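# Sort the two dead batteries into the recycling box

## Task

There are six batteries and exactly two of them are dead. Move both dead ones into the recycling box and put no good battery there. At the end the box must be upright and level, the bulb must still be lit, and everything must stay in place without the robot holding it. Hint for putting a battery into a holder: press it straight down, minus end first, onto the flared top of the spring contact by the - mark.

## Robot and tools

Robot: two arms, left_arm and right_arm. Each has six joints and a parallel gripper. A flat block sticks out about 9 cm from the last joint's axis, toward the gripper's -y side, and turns with the hand. The fingers point along the gripper's +z axis and close along its x axis. The reported end-effector point sits between the pads, and the fingertips reach 17.5 mm past it. Turning only the last joint moves that point around a 25 mm circle.

Frame: one world frame for both arms. The origin is on the table top midway between the arms, +z is up, +x points out over the table, and left_arm is on the +y side. The arm names say nothing about which side of a picture is which.

execute_actions takes "actions", a list with zero or one entry, and an optional "pictures" flag.
- Empty list: no command, just returns the current state.
- Move: {"rows": [...], "steps": n}, with 1 to 15 rows and n at most 15 (default 15). Each step lasts 1/30 s and uses one row. If there are fewer rows than steps, the last row is repeated.
- Wait: {"steps": n} alone, n up to 300. It returns once n steps have passed since the previous result, and your reply time counts toward them.
A refused call sends nothing to the robot.

Row: one flat list of 18 numbers, each in [-1, 1], covering both arms even if only one moves. The order is left_arm joints 1-6 (shoulder pan, shoulder lift, elbow, wrist 1, wrist 2, wrist 3), then left gripper position, force_limit, speed, then the same nine numbers for right_arm.

The joint numbers are offsets, not poses. A value of 1.0 equals 1.989 rad. They are counted from the joint angles in the latest result that printed them. Before any such result in a scene, and for any later call within the same reply, they are counted from where the arm is when the action begins. They are never counted from the previous row. Sending all zeros therefore drives the arm back to that reference, which is not the same as holding still.

Joint ranges in rad:
- left_arm: pan -3.142..3.142; lift -6.283..6.283; elbow 0..3.142; the three wrists -6.283..6.283.
- right_arm: pan 0..6.283; lift -6.283..6.283; elbow -3.142..0; the three wrists -6.283..6.283.
A target more than 0.010 rad outside a range gets the call refused. The true ends may differ from these by up to 0.010 rad. A target beyond the true end is clipped there, and the result may then say "joint sent to its limit"; that line can refer to an earlier action. No such line does not prove there is room left.

Motion: commands are smoothed, so the arm trails them by about 0.17 s. Speed and acceleration are capped, so after a big move the arm may still be on its way when the result arrives. Each step's joint target is kept within 0.575 rad of the measured angle. If a target would put the gripper more than 100 mm from where it is, all joints are pulled back toward their measured angles.

Gripper numbers are absolute settings, not offsets.
- position: +1 is open (50 mm gap), about -0.65 is pads touching, -1 means grip.
- force_limit: per-pad force, about 20 N at -1, 102 N at 0, 185 N at +1; the real force can run about 17 % above that.
- speed: how fast the gap changes, 20 mm/s at -1, 85 at 0, 150 at +1.
To leave a gripper alone, repeat its previous three numbers; a 0 there is a real command. A new force_limit or speed only takes effect after position changes by at least 0.01. For a softer grip, open first and then close again.

object_status:
- 0: moving.
- 1: blocked while opening.
- 2: blocked while closing; this is a good grip.
- 3: reached the requested position or the pads met; the hand may be empty, pressing on something slightly wider, or holding something very thin.
Any new position resets the status to 0 until the fingers settle. If the grip slackens or the part slips out, the fingers close again by themselves, except after a grip at force_limit -1, where the status stays 2 even if the part is gone. Gripping a fixed object off center weakens the grip over time, and at force_limit -1 it can be lost within a minute. Opening in mm is about (250 - position_measured) x 0.202.

Results:
- The state line gives each arm's end-effector position (m), orientation quaternion (w, x, y, z) and velocities (m/s, rad/s). The position can be off, more so at long reach.
- Joint positions and velocities are listed per arm in column order (rad, rad/s).
- Wrist force and torque are given in each end effector's own axes. A force points from the touched surface back into the arm. Offsets are up to about 4 N, noise up to 2.4 N, and each axis saturates near 50 N. "no reading" is harmless.
- "joint command not followed": a clearance check altered or blocked joint targets.
- HELD: all or part of that step's row was not sent.

Between calls, the arms keep heading for your last row until they have all nearly stopped or a step gets HELD. Fingers still in motion keep going after that.

Faults:
- Contact torque at a joint's load limit stops that arm for 10 s and skips the rest of the call. Limits: 133 N m for pan, lift and elbow; 24.9 N m for each wrist. A held part's weight counts.
- An outside force of 150 N on any part of the arm, its tool or its load causes the same stop.
- Motors heat while holding loads: a warning appears at 70 °C, and at 85 °C the brakes lock until the motors cool.

Avoid:
- anything falling or being knocked off the table;
- the arms colliding or pressing on each other;
- drops, slams and hard pushes.
Move smoothly and efficiently. Parts may get brief random tugs or pushes.

zoom_image: {"camera": name, "region": [x0, y0, x1, y1]} in pixels of that camera's latest image, origin at the top-left, at most 504x504. Cameras: cam_head_left, cam_head_right, cam_high, cam_low (672x504 each); cam_left_wrist, cam_right_wrist (616x616 fisheye). Calibration is supplied for each camera. The wrist cameras follow their hands, and later results list any camera whose numbers changed.

finished_scene: {"scene": current scene number}. It ends that scene for good, reports whether the goal was met, and opens the next scene's task. Answering without any tool call ends the whole run.

Each tool is called as name(argument=value, ...), one argument or row to a line, values as JSON.

## Session

execute_actions(
  actions=[],
)

Scene clock: 0.00 s of 8400.00 s.
left_arm: end_effector_position=(+0.2413, +0.0620, +0.3560) position_measured=3 object_status=3 end_effector_quat_wxyz=(-0.016, +0.952, -0.306, -0.011) end_effector_velocity=(-0.000, +0.000, -0.000) end_effector_angular_velocity=(+0.000, +0.000, -0.001) | right_arm: end_effector_position=(+0.6429, -0.7120, +0.1905) position_measured=3 object_status=3 end_effector_quat_wxyz=(+0.424, +0.668, -0.467, +0.395) end_effector_velocity=(-0.000, -0.001, -0.001) end_effector_angular_velocity=(-0.001, +0.003, -0.001)
Joint positions: left_arm=[-1.165 -1.849  1.694 -1.376 -1.568  0.984] | right_arm=[ 3.379 -1.928 -1.947 -0.968  0.337  3.068]
Joint velocities: left_arm=[ 0.    -0.     0.    -0.     0.     0.001] | right_arm=[-0.001 -0.001 -0.    -0.001 -0.    -0.   ]
Motor temperatures (°C, as the motors report them): left_arm=[27 30 31 37 37 36] | right_arm=[29 28 31 37 36 38]
Wrist force (N, on the end effector, along its own x y z axes, offset not removed): no reading
Wrist torque (N m, same axes, about the end effector's origin, offset not removed): no reading

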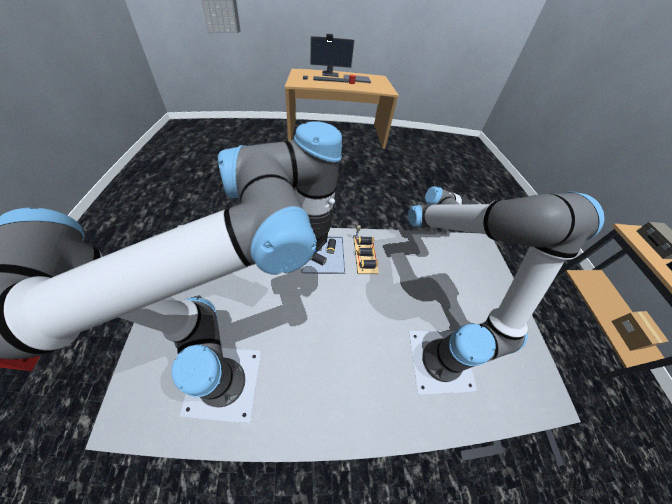

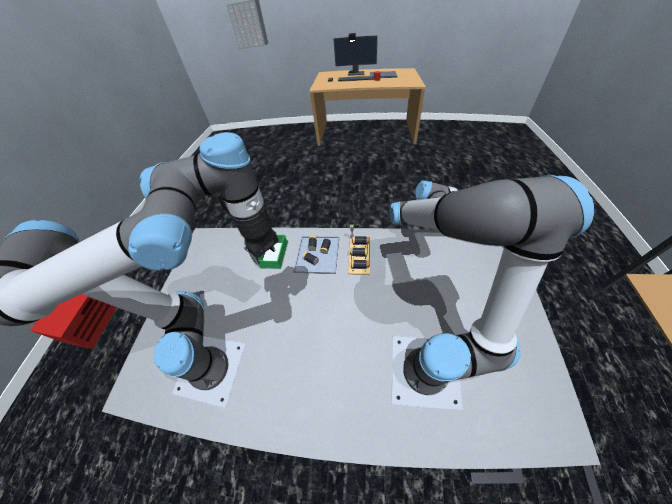

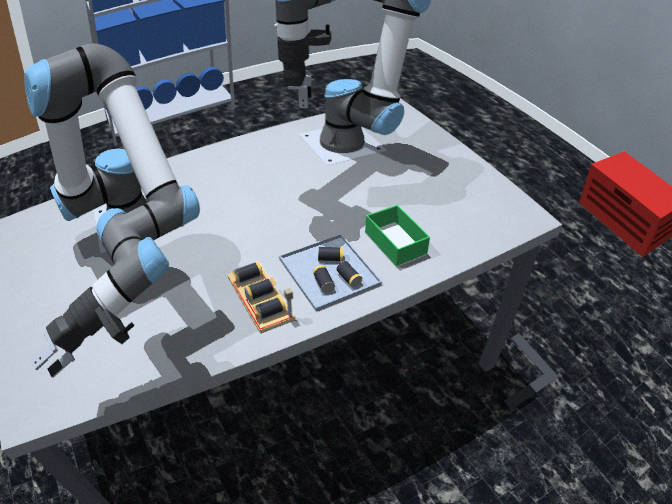

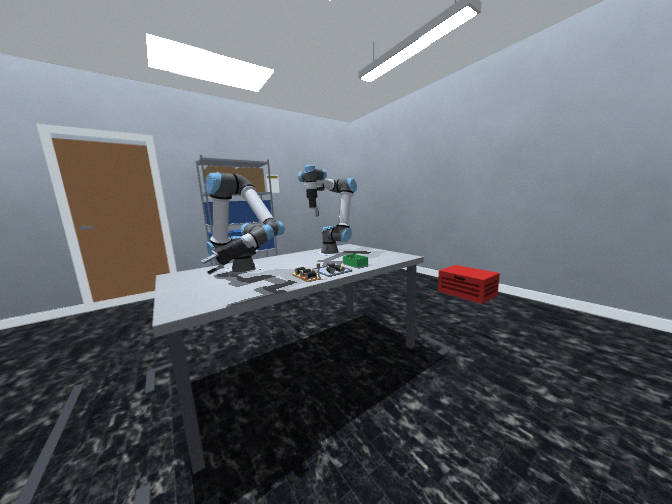

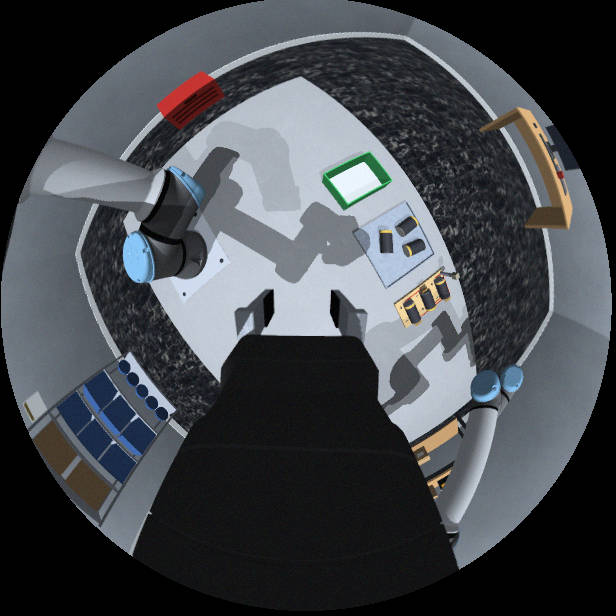

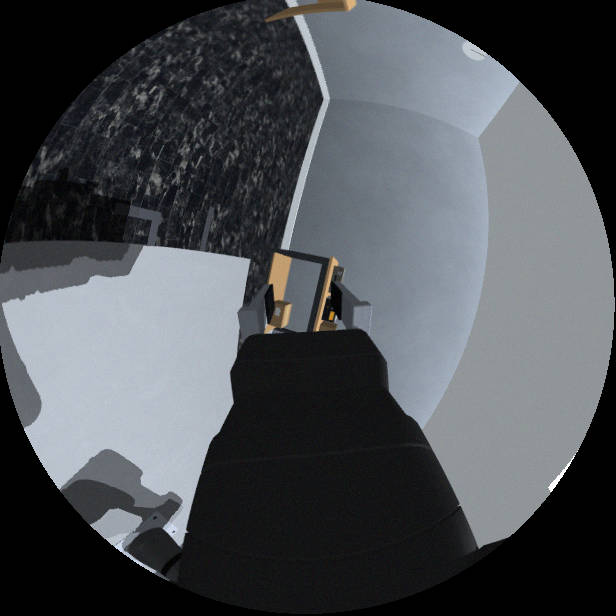

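zoom_image(
  camera="cam_high",
  region=[210, 190, 450, 350],
)

zoom_image(
  camera="cam_head_right",
  region=[240, 210, 400, 290],
)

Region (210, 190, 450, 350) of cam_high's 672x504 image, scaled by 2.100, with more detail than that image has.

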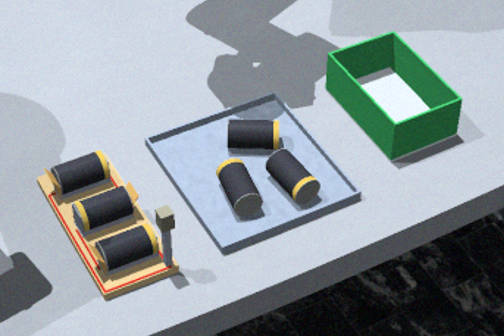

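Region (240, 210, 400, 290) of cam_head_right's 672x504 image, scaled by 3.150, with more detail than that image has.

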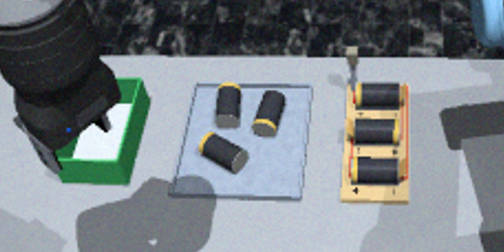

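execute_actions(
  actions=[
    {"rows":[[0.4,0,0,0,0,0,1,0,0, 0.1,0.158,0.133,-0.225,0.1,0,1,0,0]],"steps":15},
  ],
  pictures=false,
)

execute_actions(
  actions=[
    {"steps":60},
  ],
  pictures=false,
)

Scene clock: 24.17 s of 8400.00 s.
left_arm: end_effector_position=(+0.3425, +0.2418, +0.3560) position_measured=3 object_status=3 end_effector_quat_wxyz=(-0.012, +0.999, -0.035, -0.015) end_effector_velocity=(+0.115, +0.479, +0.000) end_effector_angular_velocity=(-0.000, -0.000, +1.297) | right_arm: end_effector_position=(+0.6647, -0.5852, +0.3627) position_measured=3 object_status=3 end_effector_quat_wxyz=(+0.305, +0.730, -0.462, +0.401) end_effector_velocity=(-0.045, +0.120, +0.198) end_effector_angular_velocity=(+0.213, -0.030, +0.187)
Joint positions: left_arm=[-0.613 -1.849  1.694 -1.376 -1.568  0.984] | right_arm=[ 3.556 -1.651 -1.713 -1.359  0.514  3.068]
Joint velocities: left_arm=[ 1.301 -0.001  0.     0.     0.     0.003] | right_arm=[ 0.19   0.314  0.258 -0.469  0.189  0.   ]
Motor temperatures (°C, as the motors report them): left_arm=[27 30 31 37 37 36] | right_arm=[29 28 31 37 36 38]
Wrist force (N, on the end effector, along its own x y z axes, offset not removed): left_arm=[0.1 -0.2 3.6] | right_arm=[2.1 -0.8 -0.9]
Wrist torque (N m, same axes, about the end effector's origin, offset not removed): left_arm=[-0.29 0.14 0.19] | right_arm=[-0.14 -0.41 -0.10]
Steps of this call (steps 1 to 90: nothing new was sent; then 20.67 s passed at rest; steps 91 to 105: all 15 steps of this action). Readings (joint positions | what the end effector reports):
91: left_arm=[-1.165 -1.849 1.694 -1.376 -1.568 0.984] | right_arm=[3.379 -1.928 -1.947 -0.968 0.338 3.068] | left_arm position_measured=3 object_status=3 | right_arm position_measured=3 object_status=3
92: left_arm=[-1.159 -1.849 1.694 -1.376 -1.568 0.984] | right_arm=[3.385 -1.922 -1.942 -0.974 0.343 3.068] | left_arm position_measured=3 object_status=3 | right_arm position_measured=3 object_status=3
94: left_arm=[-1.100 -1.849 1.694 -1.376 -1.568 0.984] | right_arm=[3.414 -1.880 -1.905 -1.026 0.372 3.068] | left_arm position_measured=3 object_status=3 | right_arm position_measured=3 object_status=3
98: left_arm=[-0.920 -1.849 1.694 -1.376 -1.568 0.984] | right_arm=[3.470 -1.789 -1.829 -1.156 0.429 3.068] | left_arm position_measured=3 object_status=3 | right_arm position_measured=3 object_status=3
105: the state above

Scene clock: 26.17 s of 8400.00 s.
left_arm: end_effector_position=(+0.3530, +0.3333, +0.3560) position_measured=3 object_status=3 end_effector_quat_wxyz=(-0.011, +0.996, +0.086, -0.017) end_effector_velocity=(+0.000, -0.000, +0.000) end_effector_angular_velocity=(-0.000, -0.001, -0.001) | right_arm: end_effector_position=(+0.6584, -0.5716, +0.3857) position_measured=3 object_status=3 end_effector_quat_wxyz=(+0.291, +0.738, -0.459, +0.400) end_effector_velocity=(+0.000, -0.000, +0.000) end_effector_angular_velocity=(+0.001, -0.001, -0.001)
Joint positions: left_arm=[-0.369 -1.849  1.694 -1.376 -1.568  0.984] | right_arm=[ 3.578 -1.614 -1.683 -1.415  0.536  3.068]
Joint velocities: left_arm=[-0.001 -0.     0.    -0.001  0.     0.   ] | right_arm=[-0.001  0.     0.     0.001  0.     0.   ]
Motor temperatures (°C, as the motors report them): left_arm=[27 30 31 37 37 36] | right_arm=[29 28 31 37 36 38]
Wrist force (N, on the end effector, along its own x y z axes, offset not removed): left_arm=[-5.3 -0.7 -1.4] | right_arm=[0.2 -0.6 1.0]
Wrist torque (N m, same axes, about the end effector's origin, offset not removed): left_arm=[-0.29 1.20 0.23] | right_arm=[0.03 -0.21 -0.19]
Steps of this call (steps 1 to 30: the robot went on to your last target; steps 31 to 60: nothing new was sent). Readings (joint positions | what the end effector reports):
1: left_arm=[-0.569 -1.849 1.694 -1.376 -1.568 0.984] | right_arm=[3.561 -1.642 -1.706 -1.373 0.520 3.068] | left_arm position_measured=3 object_status=3 | right_arm position_measured=3 object_status=3
2: left_arm=[-0.527 -1.849 1.694 -1.376 -1.568 0.984] | right_arm=[3.565 -1.635 -1.700 -1.384 0.524 3.068] | left_arm position_measured=3 object_status=3 | right_arm position_measured=3 object_status=3
4: left_arm=[-0.460 -1.849 1.694 -1.376 -1.568 0.984] | right_arm=[3.571 -1.626 -1.693 -1.397 0.529 3.068] | left_arm position_measured=3 object_status=3 | right_arm position_measured=3 object_status=3
8: left_arm=[-0.398 -1.849 1.694 -1.376 -1.568 0.984] | right_arm=[3.576 -1.618 -1.686 -1.410 0.534 3.068] | left_arm position_measured=3 object_status=3 | right_arm position_measured=3 object_status=3
60: the state above
All arms were judged still, so your last target was given up. Only a new action makes them travel on or press farther. Fingers that are still opening or closing keep moving.

execute_actions(
  actions=[
    {"rows":[[0,0,0,0,0,0,1,0,0, 0,0,0,0,0.5203,0,1,0,0]],"steps":15},
  ],
  pictures=false,
)

execute_actions(
  actions=[
    {"steps":45},
  ],
  pictures=false,
)

execute_actions(
  actions=[
    {"rows":[[0,0,0,0,0,0,1,0,0, 0.1644,0,0,0,0,0,1,0,0]],"steps":15},
  ],
  pictures=false,
)

execute_actions(
  actions=[
    {"steps":30},
  ],
)

Scene clock: 30.87 s of 8400.00 s.
left_arm: end_effector_position=(+0.3530, +0.3333, +0.3560) position_measured=3 object_status=3 end_effector_quat_wxyz=(-0.011, +0.996, +0.086, -0.017) end_effector_velocity=(-0.000, -0.000, +0.000) end_effector_angular_velocity=(-0.000, -0.001, +0.000) | right_arm: end_effector_position=(+0.6023, -0.4326, +0.2671) position_measured=3 object_status=3 end_effector_quat_wxyz=(+0.093, +0.838, -0.522, +0.128) end_effector_velocity=(-0.170, +0.421, -0.146) end_effector_angular_velocity=(+1.620, +0.655, +0.001)
Joint positions: left_arm=[-0.369 -1.849  1.694 -1.376 -1.568  0.984] | right_arm=[ 3.578 -1.614 -1.683 -1.415  1.253  3.068]
Joint velocities: left_arm=[-0.    -0.001 -0.    -0.    -0.    -0.001] | right_arm=[ 0.    -0.001 -0.    -0.001  1.747  0.   ]
Motor temperatures (°C, as the motors report them): left_arm=[27 30 31 37 37 36] | right_arm=[29 28 31 37 36 38]
Wrist force (N, on the end effector, along its own x y z axes, offset not removed): left_arm=[-0.4 -0.8 0.2] | right_arm=[0.5 0.7 3.3]
Wrist torque (N m, same axes, about the end effector's origin, offset not removed): left_arm=[-0.51 0.21 0.11] | right_arm=[0.29 -0.24 -0.12]
Steps of this call (steps 1 to 90: nothing new was sent; then 1.20 s passed at rest; steps 91 to 105: all 15 steps of this action). Readings (joint positions | what the end effector reports):
91: left_arm=[-0.369 -1.849 1.694 -1.376 -1.568 0.984] | right_arm=[3.578 -1.614 -1.683 -1.415 0.537 3.068] | left_arm position_measured=3 object_status=3 | right_arm position_measured=3 object_status=3
92: left_arm=[-0.369 -1.849 1.694 -1.376 -1.568 0.984] | right_arm=[3.578 -1.614 -1.683 -1.415 0.542 3.068] | left_arm position_measured=3 object_status=3 | right_arm position_measured=3 object_status=3
94: left_arm=[-0.369 -1.849 1.694 -1.376 -1.568 0.984] | right_arm=[3.578 -1.614 -1.683 -1.415 0.603 3.068] | left_arm position_measured=3 object_status=3 | right_arm position_measured=3 object_status=3
98: left_arm=[-0.369 -1.849 1.694 -1.376 -1.568 0.984] | right_arm=[3.578 -1.614 -1.683 -1.415 0.837 3.068] | left_arm position_measured=3 object_status=3 | right_arm position_measured=3 object_status=3
105: the state above

Scene clock: 32.37 s of 8400.00 s.
left_arm: end_effector_position=(+0.3530, +0.3333, +0.3560) position_measured=3 object_status=3 end_effector_quat_wxyz=(-0.011, +0.996, +0.086, -0.017) end_effector_velocity=(+0.000, +0.000, -0.000) end_effector_angular_velocity=(-0.000, -0.000, -0.002) | right_arm: end_effector_position=(+0.5703, -0.3534, +0.2540) position_measured=3 object_status=3 end_effector_quat_wxyz=(-0.000, +0.849, -0.528, +0.000) end_effector_velocity=(+0.000, +0.001, +0.001) end_effector_angular_velocity=(+0.001, -0.002, +0.002)
Joint positions: left_arm=[-0.369 -1.849  1.694 -1.376 -1.568  0.984] | right_arm=[ 3.578 -1.614 -1.683 -1.415  1.571  3.068]
Joint velocities: left_arm=[ 0.001  0.    -0.    -0.     0.     0.002] | right_arm=[ 0.002  0.001  0.     0.002 -0.    -0.   ]
Motor temperatures (°C, as the motors report them): left_arm=[27 30 31 37 37 36] | right_arm=[29 28 31 37 36 38]
Wrist force (N, on the end effector, along its own x y z axes, offset not removed): left_arm=[-2.1 -1.2 1.7] | right_arm=[0.1 -0.1 2.0]
Wrist torque (N m, same axes, about the end effector's origin, offset not removed): left_arm=[-0.37 0.62 0.12] | right_arm=[0.15 -0.25 -0.17]
Steps of this call (steps 1 to 30: the robot went on to your last target; steps 31 to 45: nothing new was sent). Readings (joint positions | what the end effector reports):
1: left_arm=[-0.369 -1.849 1.694 -1.376 -1.568 0.984] | right_arm=[3.578 -1.614 -1.683 -1.415 1.312 3.068] | left_arm position_measured=3 object_status=3 | right_arm position_measured=3 object_status=3
2: left_arm=[-0.369 -1.849 1.694 -1.376 -1.568 0.984] | right_arm=[3.578 -1.614 -1.683 -1.415 1.369 3.068] | left_arm position_measured=3 object_status=3 | right_arm position_measured=3 object_status=3
4: left_arm=[-0.369 -1.849 1.694 -1.376 -1.568 0.984] | right_arm=[3.578 -1.614 -1.683 -1.415 1.456 3.068] | left_arm position_measured=3 object_status=3 | right_arm position_measured=3 object_status=3
8: left_arm=[-0.369 -1.849 1.694 -1.376 -1.568 0.984] | right_arm=[3.578 -1.614 -1.683 -1.415 1.534 3.068] | left_arm position_measured=3 object_status=3 | right_arm position_measured=3 object_status=3
45: the state above
All arms were judged still, so your last target was given up. Only a new action makes them travel on or press farther. Fingers that are still opening or closing keep moving.

Scene clock: 32.87 s of 8400.00 s.
left_arm: end_effector_position=(+0.3530, +0.3333, +0.3560) position_measured=3 object_status=3 end_effector_quat_wxyz=(-0.011, +0.996, +0.086, -0.017) end_effector_velocity=(-0.000, +0.000, +0.000) end_effector_angular_velocity=(-0.001, -0.001, +0.001) | right_arm: end_effector_position=(+0.5219, -0.1937, +0.2540) position_measured=3 object_status=3 end_effector_quat_wxyz=(-0.000, +0.920, -0.393, -0.000) end_effector_velocity=(-0.042, +0.087, +0.000) end_effector_angular_velocity=(+0.000, -0.001, +0.176)
Joint positions: left_arm=[-0.369 -1.849  1.694 -1.376 -1.568  0.984] | right_arm=[ 3.884 -1.614 -1.683 -1.415  1.571  3.068]
Joint velocities: left_arm=[ 0.    -0.001 -0.    -0.     0.    -0.001] | right_arm=[ 0.176  0.001 -0.    -0.    -0.    -0.   ]
Motor temperatures (°C, as the motors report them): left_arm=[27 30 31 37 37 36] | right_arm=[29 28 31 37 36 38]
Wrist force (N, on the end effector, along its own x y z axes, offset not removed): left_arm=[-0.1 0.9 0.7] | right_arm=[-0.5 -2.4 1.1]
Wrist torque (N m, same axes, about the end effector's origin, offset not removed): left_arm=[-0.09 0.09 0.15] | right_arm=[-0.28 -0.16 -0.15]
Steps of this call (steps 1 to 15: all 15 steps of this action). Readings (joint positions | what the end effector reports):
1: left_arm=[-0.369 -1.849 1.694 -1.376 -1.568 0.984] | right_arm=[3.578 -1.614 -1.683 -1.415 1.571 3.068] | left_arm position_measured=3 object_status=3 | right_arm position_measured=3 object_status=3
2: left_arm=[-0.369 -1.849 1.694 -1.376 -1.568 0.984] | right_arm=[3.584 -1.614 -1.683 -1.415 1.571 3.068] | left_arm position_measured=3 object_status=3 | right_arm position_measured=3 object_status=3
4: left_arm=[-0.369 -1.849 1.694 -1.376 -1.568 0.984] | right_arm=[3.636 -1.614 -1.683 -1.415 1.571 3.068] | left_arm position_measured=3 object_status=3 | right_arm position_measured=3 object_status=3
8: left_arm=[-0.369 -1.849 1.694 -1.376 -1.568 0.984] | right_arm=[3.763 -1.614 -1.683 -1.415 1.571 3.068] | left_arm position_measured=3 object_status=3 | right_arm position_measured=3 object_status=3
15: the state above

Scene clock: 33.87 s of 8400.00 s.
left_arm: end_effector_position=(+0.3530, +0.3333, +0.3560) position_measured=3 object_status=3 end_effector_quat_wxyz=(-0.011, +0.996, +0.086, -0.017) end_effector_velocity=(+0.000, +0.000, -0.000) end_effector_angular_velocity=(-0.000, -0.000, -0.001) | right_arm: end_effector_position=(+0.5170, -0.1837, +0.2540) position_measured=3 object_status=3 end_effector_quat_wxyz=(-0.000, +0.924, -0.383, +0.000) end_effector_velocity=(-0.001, +0.001, -0.001) end_effector_angular_velocity=(-0.002, +0.002, +0.002)
Joint positions: left_arm=[-0.369 -1.849  1.694 -1.376 -1.568  0.984] | right_arm=[ 3.905 -1.614 -1.683 -1.415  1.571  3.068]
Joint velocities: left_arm=[ 0.     0.     0.    -0.    -0.     0.002] | right_arm=[ 0.002 -0.001 -0.    -0.001  0.     0.   ]
Motor temperatures (°C, as the motors report them): left_arm=[27 30 31 37 37 36] | right_arm=[29 28 31 37 36 38]
Wrist force (N, on the end effector, along its own x y z axes, offset not removed): left_arm=[-0.4 0.2 1.4] | right_arm=[-0.7 -0.1 1.4]
Wrist torque (N m, same axes, about the end effector's origin, offset not removed): left_arm=[-0.30 0.20 0.19] | right_arm=[0.05 -0.13 -0.07]
Steps of this call (steps 1 to 30: the robot went on to your last target). Readings (joint positions | what the end effector reports):
1: left_arm=[-0.369 -1.849 1.694 -1.376 -1.568 0.984] | right_arm=[3.890 -1.614 -1.683 -1.415 1.571 3.068] | left_arm position_measured=3 object_status=3 | right_arm position_measured=3 object_status=3
2: left_arm=[-0.369 -1.849 1.694 -1.376 -1.568 0.984] | right_arm=[3.893 -1.614 -1.683 -1.415 1.571 3.068] | left_arm position_measured=3 object_status=3 | right_arm position_measured=3 object_status=3
4: left_arm=[-0.369 -1.849 1.694 -1.376 -1.568 0.984] | right_arm=[3.898 -1.614 -1.683 -1.415 1.571 3.068] | left_arm position_measured=3 object_status=3 | right_arm position_measured=3 object_status=3
8: left_arm=[-0.369 -1.849 1.694 -1.376 -1.568 0.984] | right_arm=[3.903 -1.614 -1.683 -1.415 1.571 3.068] | left_arm position_measured=3 object_status=3 | right_arm position_measured=3 object_status=3
30: the state above
All arms were judged still, so your last target was given up. Only a new action makes them travel on or press farther. Fingers that are still opening or closing keep moving.
camera_calibration (this result's frames):
cam_left_wrist: T_world_to_cam=[[0.981478, 0.190277, -0.022254, -0.408093], [0.189969, -0.951658, 0.241368, 0.167996], [0.0247487, -0.241125, -0.970179, 0.56491], [0, 0, 0, 1]] pos_world=[0.35464, 0.373739, 0.498433]
cam_right_wrist: T_world_to_cam=[[0.674337, -0.736577, 0.0521935, -0.503696], [-0.711139, -0.628758, 0.314554, 0.166523], [-0.198876, -0.249232, -0.947804, 0.445501], [0, 0, 0, 1]] pos_world=[0.546681, -0.155275, 0.396156]

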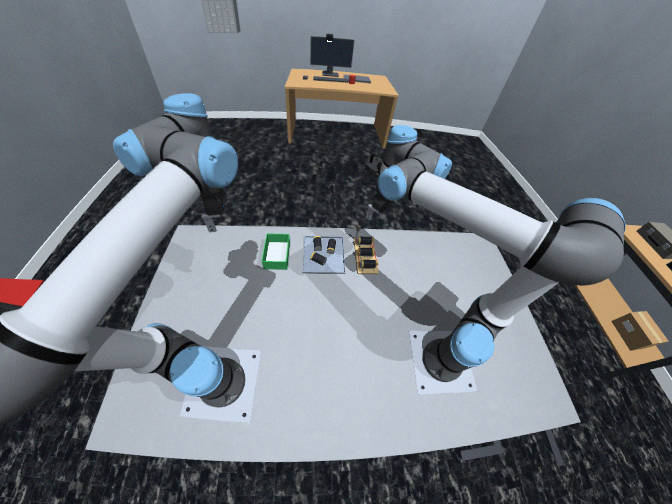

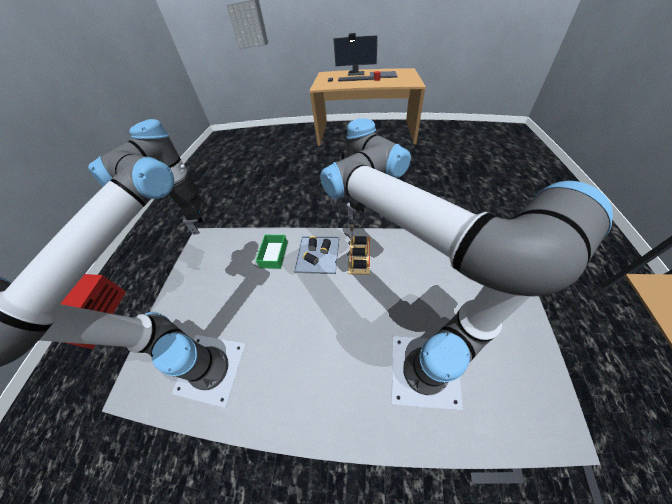

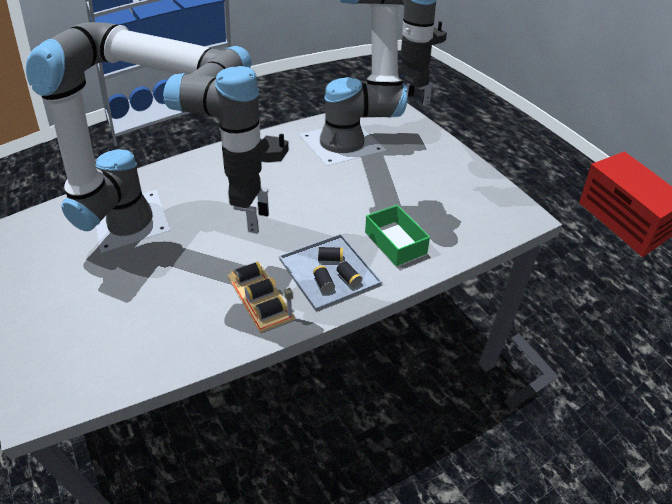

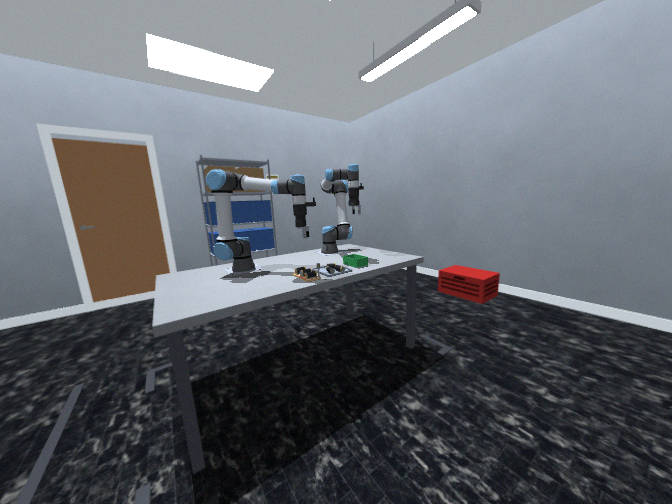

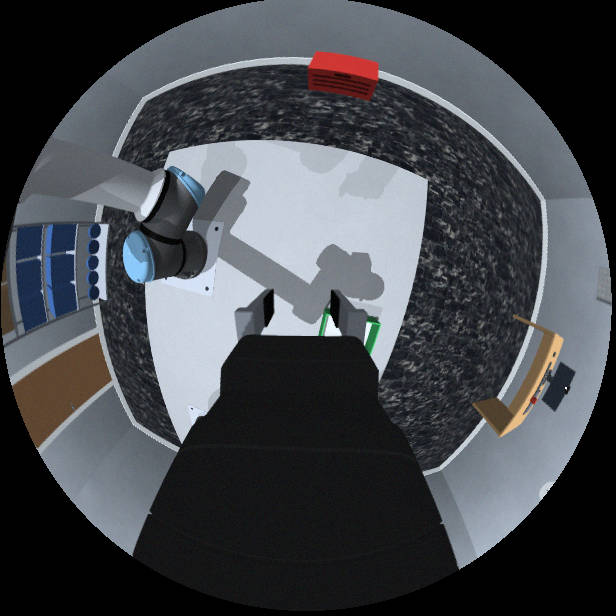

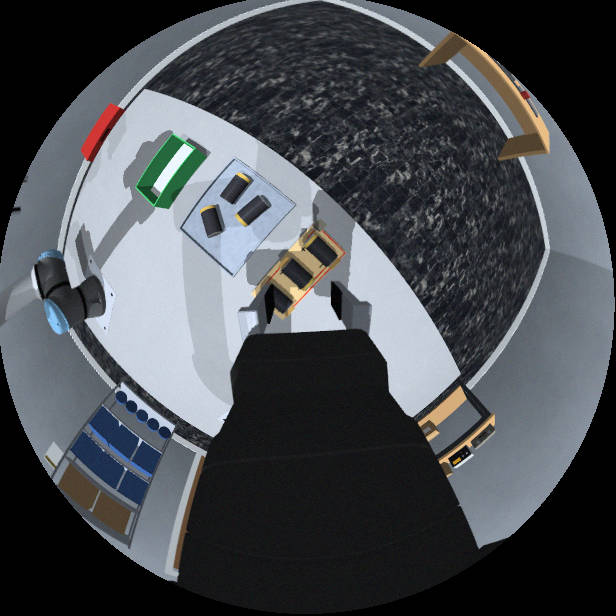

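execute_actions(
  actions=[
    {"rows":[[0,0,0,0,0,0,1,0,0, -0.0633,-0.0302,-0.1071,0.1373,0,-0.4585,1,0,0]],"steps":15},
  ],
  pictures=false,
)

execute_actions(
  actions=[
    {"steps":30},
  ],
)

zoom_image(
  camera="cam_right_wrist",
  region=[160, 80, 460, 320],
)

Scene clock: 44.87 s of 8400.00 s.
left_arm: end_effector_position=(+0.3530, +0.3333, +0.3560) position_measured=3 object_status=3 end_effector_quat_wxyz=(-0.011, +0.996, +0.086, -0.017) end_effector_velocity=(-0.000, +0.000, -0.000) end_effector_angular_velocity=(+0.000, +0.001, +0.001) | right_arm: end_effector_position=(+0.5222, -0.2381, +0.1530) position_measured=3 object_status=3 end_effector_quat_wxyz=(+0.000, +0.999, -0.052, -0.000) end_effector_velocity=(-0.019, -0.016, -0.026) end_effector_angular_velocity=(+0.005, -0.007, +0.879)
Joint positions: left_arm=[-0.369 -1.849  1.694 -1.376 -1.568  0.984] | right_arm=[ 3.783 -1.672 -1.889 -1.152  1.571  2.264]
Joint velocities: left_arm=[ 0.     0.     0.     0.     0.    -0.001] | right_arm=[-0.033 -0.014 -0.06   0.083 -0.    -0.912]
Motor temperatures (°C, as the motors report them): left_arm=[27 30 31 37 37 36] | right_arm=[29 28 31 37 36 38]
Wrist force (N, on the end effector, along its own x y z axes, offset not removed): left_arm=[-3.4 0.0 -1.9] | right_arm=[0.3 0.7 1.8]
Wrist torque (N m, same axes, about the end effector's origin, offset not removed): left_arm=[-0.38 0.80 0.21] | right_arm=[0.13 -0.12 -0.09]
Steps of this call (steps 1 to 90: nothing new was sent; then 7.50 s passed at rest; steps 91 to 105: all 15 steps of this action). Readings (joint positions | what the end effector reports):
91: left_arm=[-0.369 -1.849 1.694 -1.376 -1.568 0.984] | right_arm=[3.905 -1.614 -1.683 -1.415 1.571 3.068] | left_arm position_measured=3 object_status=3 | right_arm position_measured=3 object_status=3
92: left_arm=[-0.369 -1.849 1.694 -1.376 -1.568 0.984] | right_arm=[3.899 -1.619 -1.689 -1.409 1.571 3.062] | left_arm position_measured=3 object_status=3 | right_arm position_measured=3 object_status=3
94: left_arm=[-0.369 -1.849 1.694 -1.376 -1.568 0.984] | right_arm=[3.863 -1.637 -1.740 -1.352 1.571 3.002] | left_arm position_measured=3 object_status=3 | right_arm position_measured=3 object_status=3
98: left_arm=[-0.369 -1.849 1.694 -1.376 -1.568 0.984] | right_arm=[3.807 -1.662 -1.843 -1.215 1.571 2.738] | left_arm position_measured=3 object_status=3 | right_arm position_measured=3 object_status=3
105: the state above

Scene clock: 45.87 s of 8400.00 s.
left_arm: end_effector_position=(+0.3530, +0.3333, +0.3560) position_measured=3 object_status=3 end_effector_quat_wxyz=(-0.011, +0.996, +0.086, -0.017) end_effector_velocity=(-0.000, +0.000, +0.000) end_effector_angular_velocity=(+0.000, -0.000, +0.002) | right_arm: end_effector_position=(+0.5199, -0.2400, +0.1499) position_measured=3 object_status=3 end_effector_quat_wxyz=(-0.000, +1.000, -0.000, +0.000) end_effector_velocity=(+0.000, +0.000, +0.001) end_effector_angular_velocity=(+0.001, -0.001, +0.000)
Joint positions: left_arm=[-0.369 -1.849  1.694 -1.376 -1.568  0.984] | right_arm=[ 3.779 -1.674 -1.896 -1.142  1.571  2.156]
Joint velocities: left_arm=[ 0.001 -0.     0.    -0.     0.    -0.001] | right_arm=[ 0.     0.001 -0.     0.001  0.     0.   ]
Motor temperatures (°C, as the motors report them): left_arm=[27 30 31 37 37 36] | right_arm=[29 28 31 37 36 38]
Wrist force (N, on the end effector, along its own x y z axes, offset not removed): left_arm=[-1.6 -0.8 2.6] | right_arm=[0.4 0.6 2.3]
Wrist torque (N m, same axes, about the end effector's origin, offset not removed): left_arm=[-0.27 0.38 0.01] | right_arm=[0.25 -0.22 -0.17]
Steps of this call (steps 1 to 30: the robot went on to your last target). Readings (joint positions | what the end effector reports):
1: left_arm=[-0.369 -1.849 1.694 -1.376 -1.568 0.984] | right_arm=[3.782 -1.673 -1.891 -1.150 1.571 2.237] | left_arm position_measured=3 object_status=3 | right_arm position_measured=3 object_status=3
2: left_arm=[-0.369 -1.849 1.694 -1.376 -1.568 0.984] | right_arm=[3.781 -1.673 -1.892 -1.148 1.571 2.217] | left_arm position_measured=3 object_status=3 | right_arm position_measured=3 object_status=3
4: left_arm=[-0.369 -1.849 1.694 -1.376 -1.568 0.984] | right_arm=[3.780 -1.673 -1.894 -1.145 1.571 2.190] | left_arm position_measured=3 object_status=3 | right_arm position_measured=3 object_status=3
8: left_arm=[-0.369 -1.849 1.694 -1.376 -1.568 0.984] | right_arm=[3.779 -1.674 -1.895 -1.143 1.571 2.167] | left_arm position_measured=3 object_status=3 | right_arm position_measured=3 object_status=3
30: the state above
All arms were judged still, so your last target was given up. Only a new action makes them travel on or press farther. Fingers that are still opening or closing keep moving.
camera_calibration (this result's frames):
cam_left_wrist: T_world_to_cam=[[0.981478, 0.190278, -0.022254, -0.408093], [0.189969, -0.951658, 0.241368, 0.167996], [0.0247487, -0.241125, -0.970179, 0.56491], [0, 0, 0, 1]] pos_world=[0.35464, 0.373739, 0.498433]
cam_right_wrist: T_world_to_cam=[[0.997665, -0.0435109, 0.052647, -0.5436], [-0.0579215, -0.947465, 0.314571, -0.250205], [0.0361939, -0.316886, -0.947773, 0.194898], [0, 0, 0, 1]] pos_world=[0.520784, -0.198953, 0.292045]

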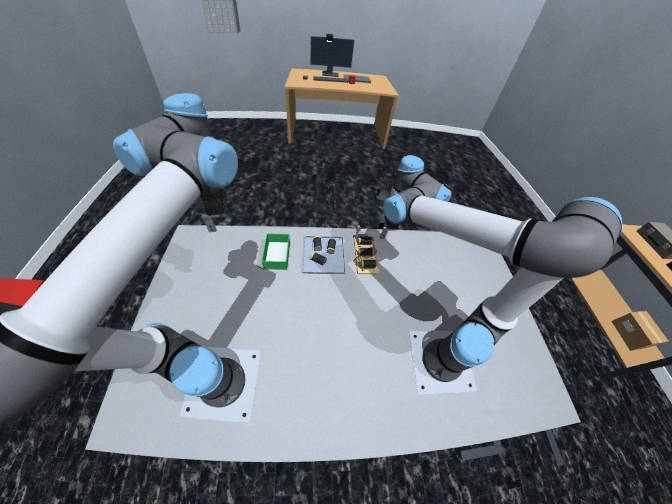

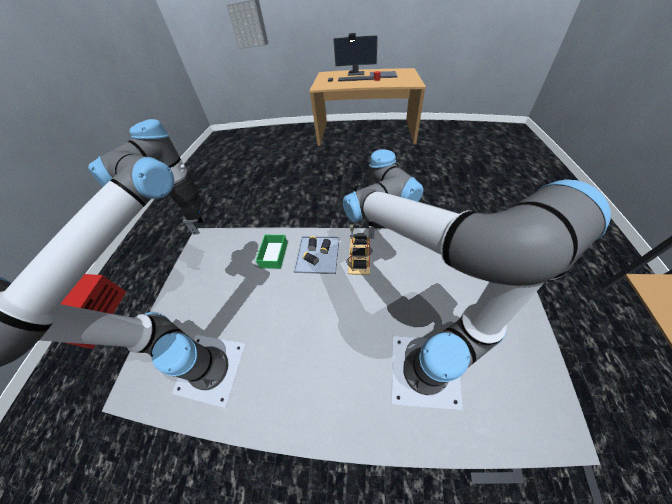

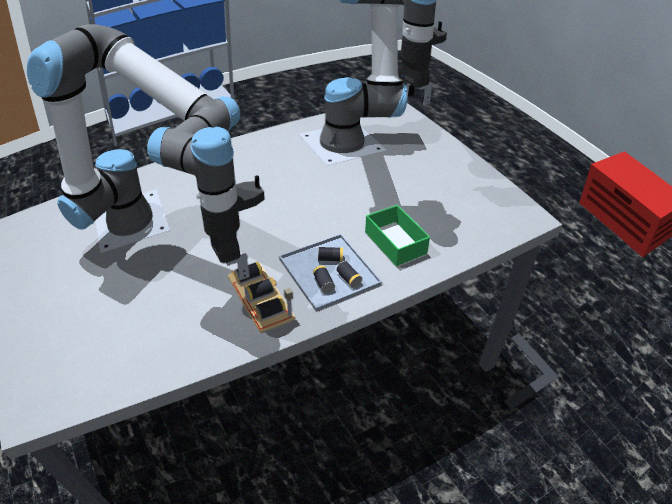

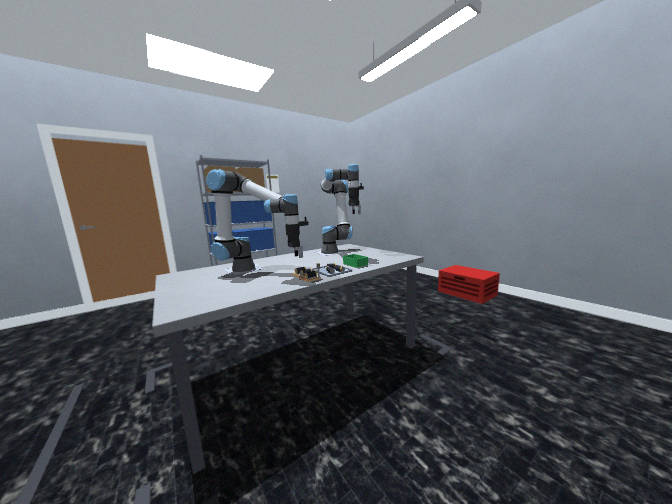

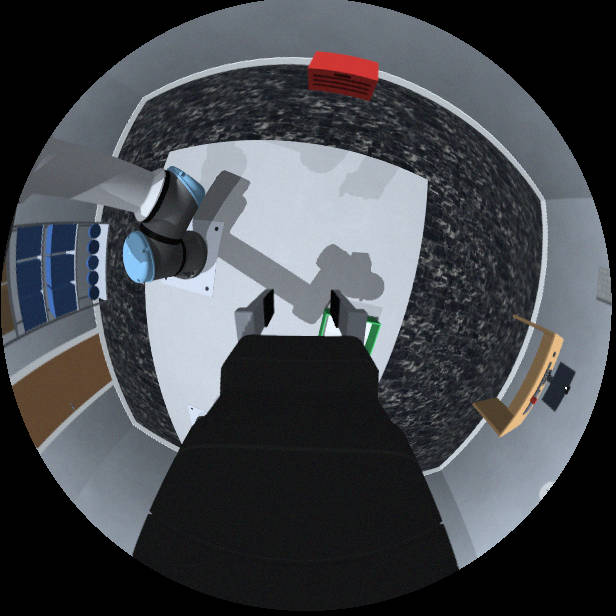

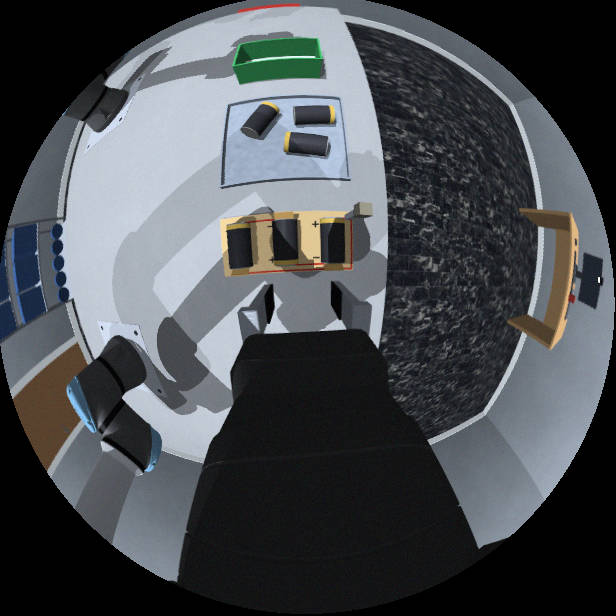

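Region (160, 80, 460, 320) of cam_right_wrist's 616x616 image, scaled by 1.680, with more detail than that image has; it fills the top 403 rows of this view, and the rest is white.

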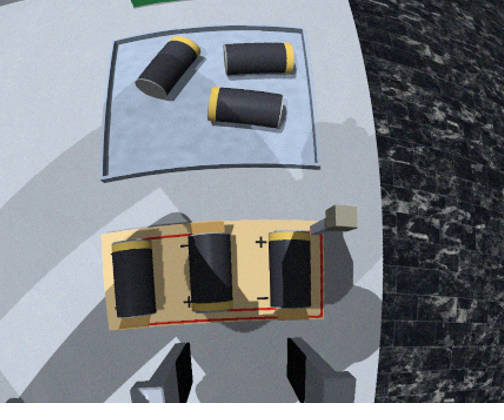

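execute_actions(
  actions=[
    {"rows":[[0,0,0,0,0,0,1,0,0, 0.0927,0.0331,-0.1245,0.0912,0,0.0926,1,0,0]],"steps":15},
  ],
  pictures=false,
)

execute_actions(
  actions=[
    {"steps":20},
  ],
)

zoom_image(
  camera="cam_right_wrist",
  region=[200, 180, 440, 340],
)

Scene clock: 61.97 s of 8400.00 s.
left_arm: end_effector_position=(+0.3530, +0.3333, +0.3560) position_measured=3 object_status=3 end_effector_quat_wxyz=(-0.011, +0.996, +0.086, -0.017) end_effector_velocity=(-0.000, +0.000, -0.000) end_effector_angular_velocity=(+0.000, +0.000, +0.001) | right_arm: end_effector_position=(+0.4389, -0.1976, +0.0922) position_measured=3 object_status=3 end_effector_quat_wxyz=(-0.000, +1.000, -0.000, +0.000) end_effector_velocity=(-0.026, +0.005, -0.020) end_effector_angular_velocity=(-0.008, +0.008, -0.000)
Joint positions: left_arm=[-0.369 -1.849  1.694 -1.376 -1.568  0.984] | right_arm=[ 3.958 -1.61  -2.135 -0.967  1.571  2.334]
Joint velocities: left_arm=[-0.    -0.     0.     0.     0.    -0.001] | right_arm=[ 0.049  0.014 -0.072  0.047  0.     0.049]
Motor temperatures (°C, as the motors report them): left_arm=[27 30 31 37 37 36] | right_arm=[29 28 31 37 36 38]
Wrist force (N, on the end effector, along its own x y z axes, offset not removed): left_arm=[-2.6 -2.5 1.4] | right_arm=[-1.0 -0.2 2.5]
Wrist torque (N m, same axes, about the end effector's origin, offset not removed): left_arm=[-0.58 0.58 0.24] | right_arm=[0.07 0.01 -0.11]
Steps of this call (steps 1 to 90: nothing new was sent; then 12.60 s passed at rest; steps 91 to 105: all 15 steps of this action). Readings (joint positions | what the end effector reports):
91: left_arm=[-0.369 -1.849 1.694 -1.376 -1.568 0.984] | right_arm=[3.779 -1.674 -1.896 -1.142 1.571 2.156] | left_arm position_measured=3 object_status=3 | right_arm position_measured=3 object_status=3
92: left_arm=[-0.369 -1.849 1.694 -1.376 -1.568 0.984] | right_arm=[3.785 -1.669 -1.902 -1.136 1.571 2.162] | left_arm position_measured=3 object_status=3 | right_arm position_measured=3 object_status=3
94: left_arm=[-0.369 -1.849 1.694 -1.376 -1.568 0.984] | right_arm=[3.834 -1.647 -1.958 -1.087 1.571 2.211] | left_arm position_measured=3 object_status=3 | right_arm position_measured=3 object_status=3
98: left_arm=[-0.369 -1.849 1.694 -1.376 -1.568 0.984] | right_arm=[3.920 -1.621 -2.081 -1.003 1.571 2.297] | left_arm position_measured=3 object_status=3 | right_arm position_measured=3 object_status=3
105: the state above

Scene clock: 62.63 s of 8400.00 s.
left_arm: end_effector_position=(+0.3530, +0.3333, +0.3560) position_measured=3 object_status=3 end_effector_quat_wxyz=(-0.011, +0.996, +0.086, -0.017) end_effector_velocity=(+0.000, -0.000, +0.000) end_effector_angular_velocity=(-0.000, -0.000, -0.001) | right_arm: end_effector_position=(+0.4358, -0.1969, +0.0900) position_measured=3 object_status=3 end_effector_quat_wxyz=(-0.000, +1.000, -0.000, -0.000) end_effector_velocity=(-0.000, -0.000, -0.000) end_effector_angular_velocity=(-0.000, +0.001, -0.001)
Joint positions: left_arm=[-0.369 -1.849  1.694 -1.376 -1.568  0.984] | right_arm=[ 3.963 -1.608 -2.143 -0.961  1.571  2.34 ]
Joint velocities: left_arm=[-0.     0.    -0.    -0.    -0.     0.001] | right_arm=[-0.001 -0.    -0.    -0.     0.    -0.   ]
Motor temperatures (°C, as the motors report them): left_arm=[27 30 31 37 37 36] | right_arm=[29 28 31 37 36 38]
Wrist force (N, on the end effector, along its own x y z axes, offset not removed): left_arm=[-2.6 1.7 1.5] | right_arm=[0.3 2.0 1.1]
Wrist torque (N m, same axes, about the end effector's origin, offset not removed): left_arm=[0.00 0.67 0.28] | right_arm=[0.45 -0.18 -0.06]
Steps of this call (steps 1 to 15: the robot went on to your last target; steps 16 to 20: nothing new was sent). Readings (joint positions | what the end effector reports):
1: left_arm=[-0.369 -1.849 1.694 -1.376 -1.568 0.984] | right_arm=[3.959 -1.609 -2.137 -0.965 1.571 2.336] | left_arm position_measured=3 object_status=3 | right_arm position_measured=3 object_status=3
2: left_arm=[-0.369 -1.849 1.694 -1.376 -1.568 0.984] | right_arm=[3.960 -1.609 -2.139 -0.964 1.571 2.337] | left_arm position_measured=3 object_status=3 | right_arm position_measured=3 object_status=3
4: left_arm=[-0.369 -1.849 1.694 -1.376 -1.568 0.984] | right_arm=[3.962 -1.609 -2.141 -0.963 1.571 2.338] | left_arm position_measured=3 object_status=3 | right_arm position_measured=3 object_status=3
8: left_arm=[-0.369 -1.849 1.694 -1.376 -1.568 0.984] | right_arm=[3.963 -1.608 -2.143 -0.961 1.571 2.340] | left_arm position_measured=3 object_status=3 | right_arm position_measured=3 object_status=3
20: the state above
All arms were judged still, so your last target was given up. Only a new action makes them travel on or press farther. Fingers that are still opening or closing keep moving.
camera_calibration (this result's frames):
cam_left_wrist: T_world_to_cam=[[0.981478, 0.190278, -0.0222541, -0.408093], [0.189969, -0.951658, 0.241368, 0.167996], [0.0247486, -0.241125, -0.970178, 0.56491], [0, 0, 0, 1]] pos_world=[0.35464, 0.373739, 0.498433]
cam_right_wrist: T_world_to_cam=[[0.997693, -0.0433012, 0.0522905, -0.454627], [-0.0576183, -0.947404, 0.314811, -0.195539], [0.0359085, -0.317098, -0.947713, 0.154915], [0, 0, 0, 1]] pos_world=[0.436748, -0.155817, 0.232145]

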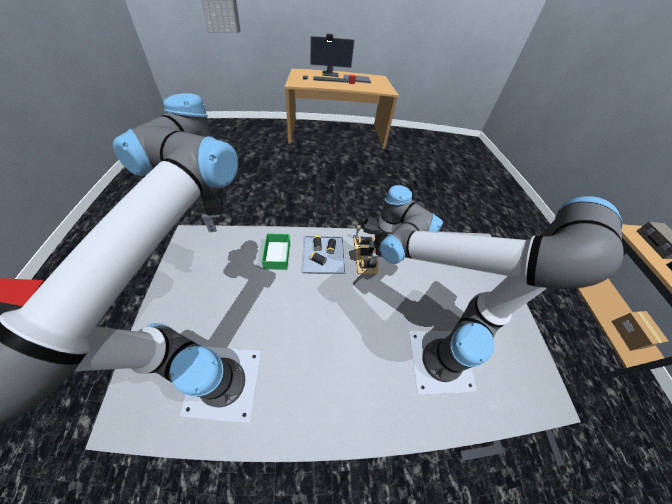

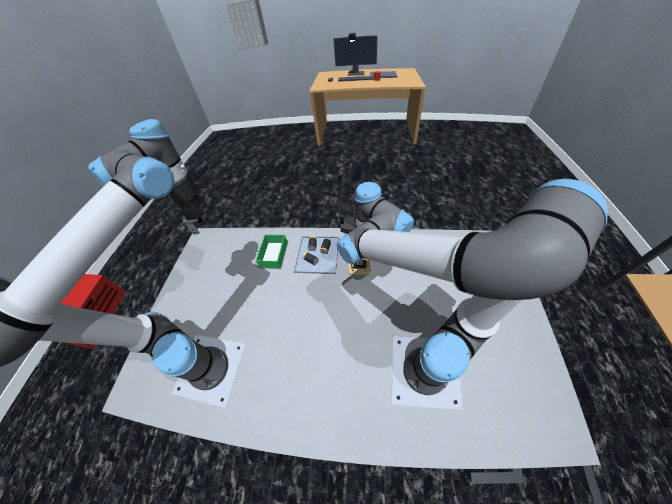

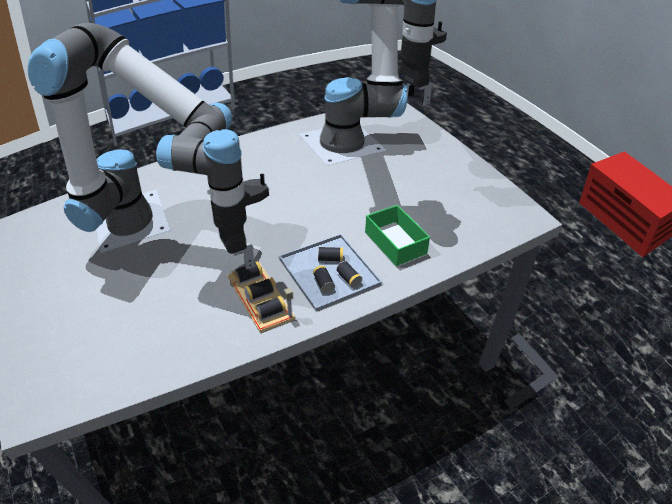

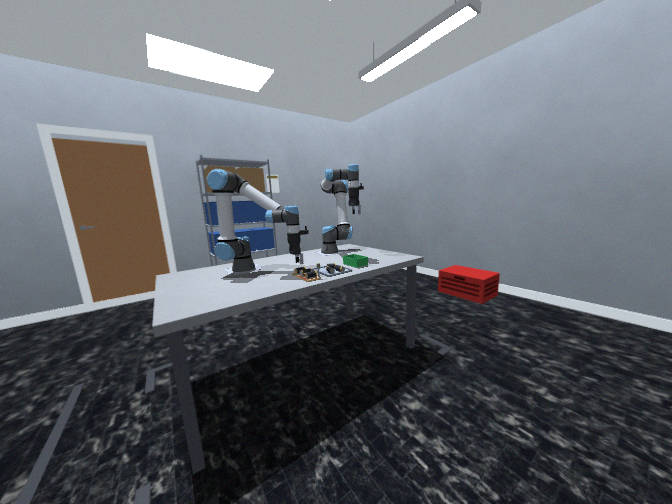

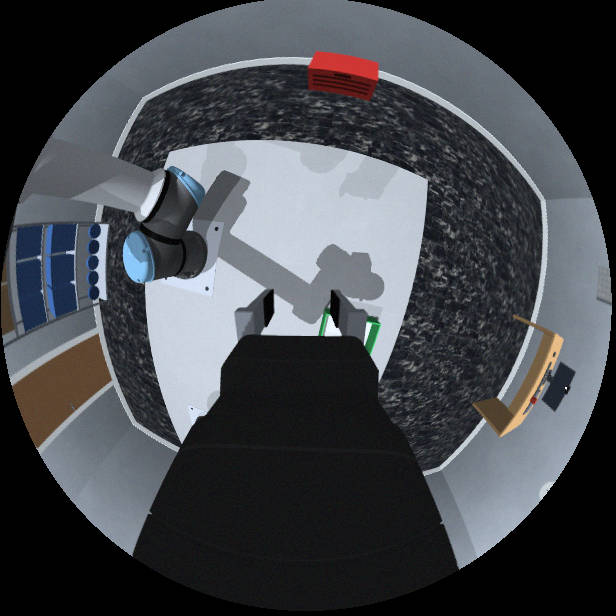

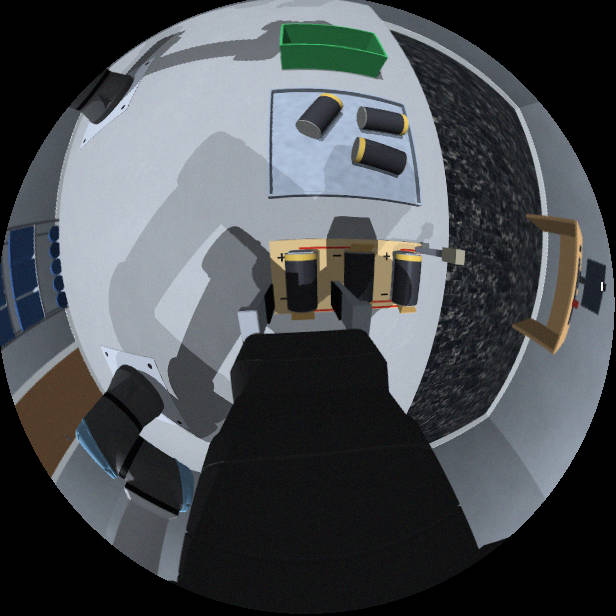

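Region (200, 180, 440, 340) of cam_right_wrist's 616x616 image, scaled by 2.100, with more detail than that image has.

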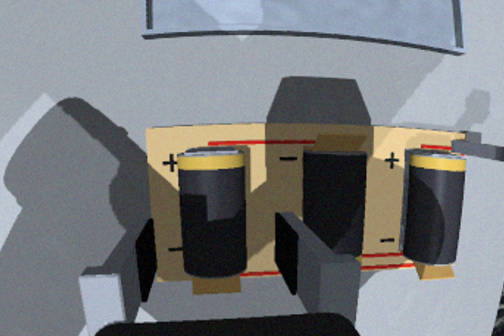

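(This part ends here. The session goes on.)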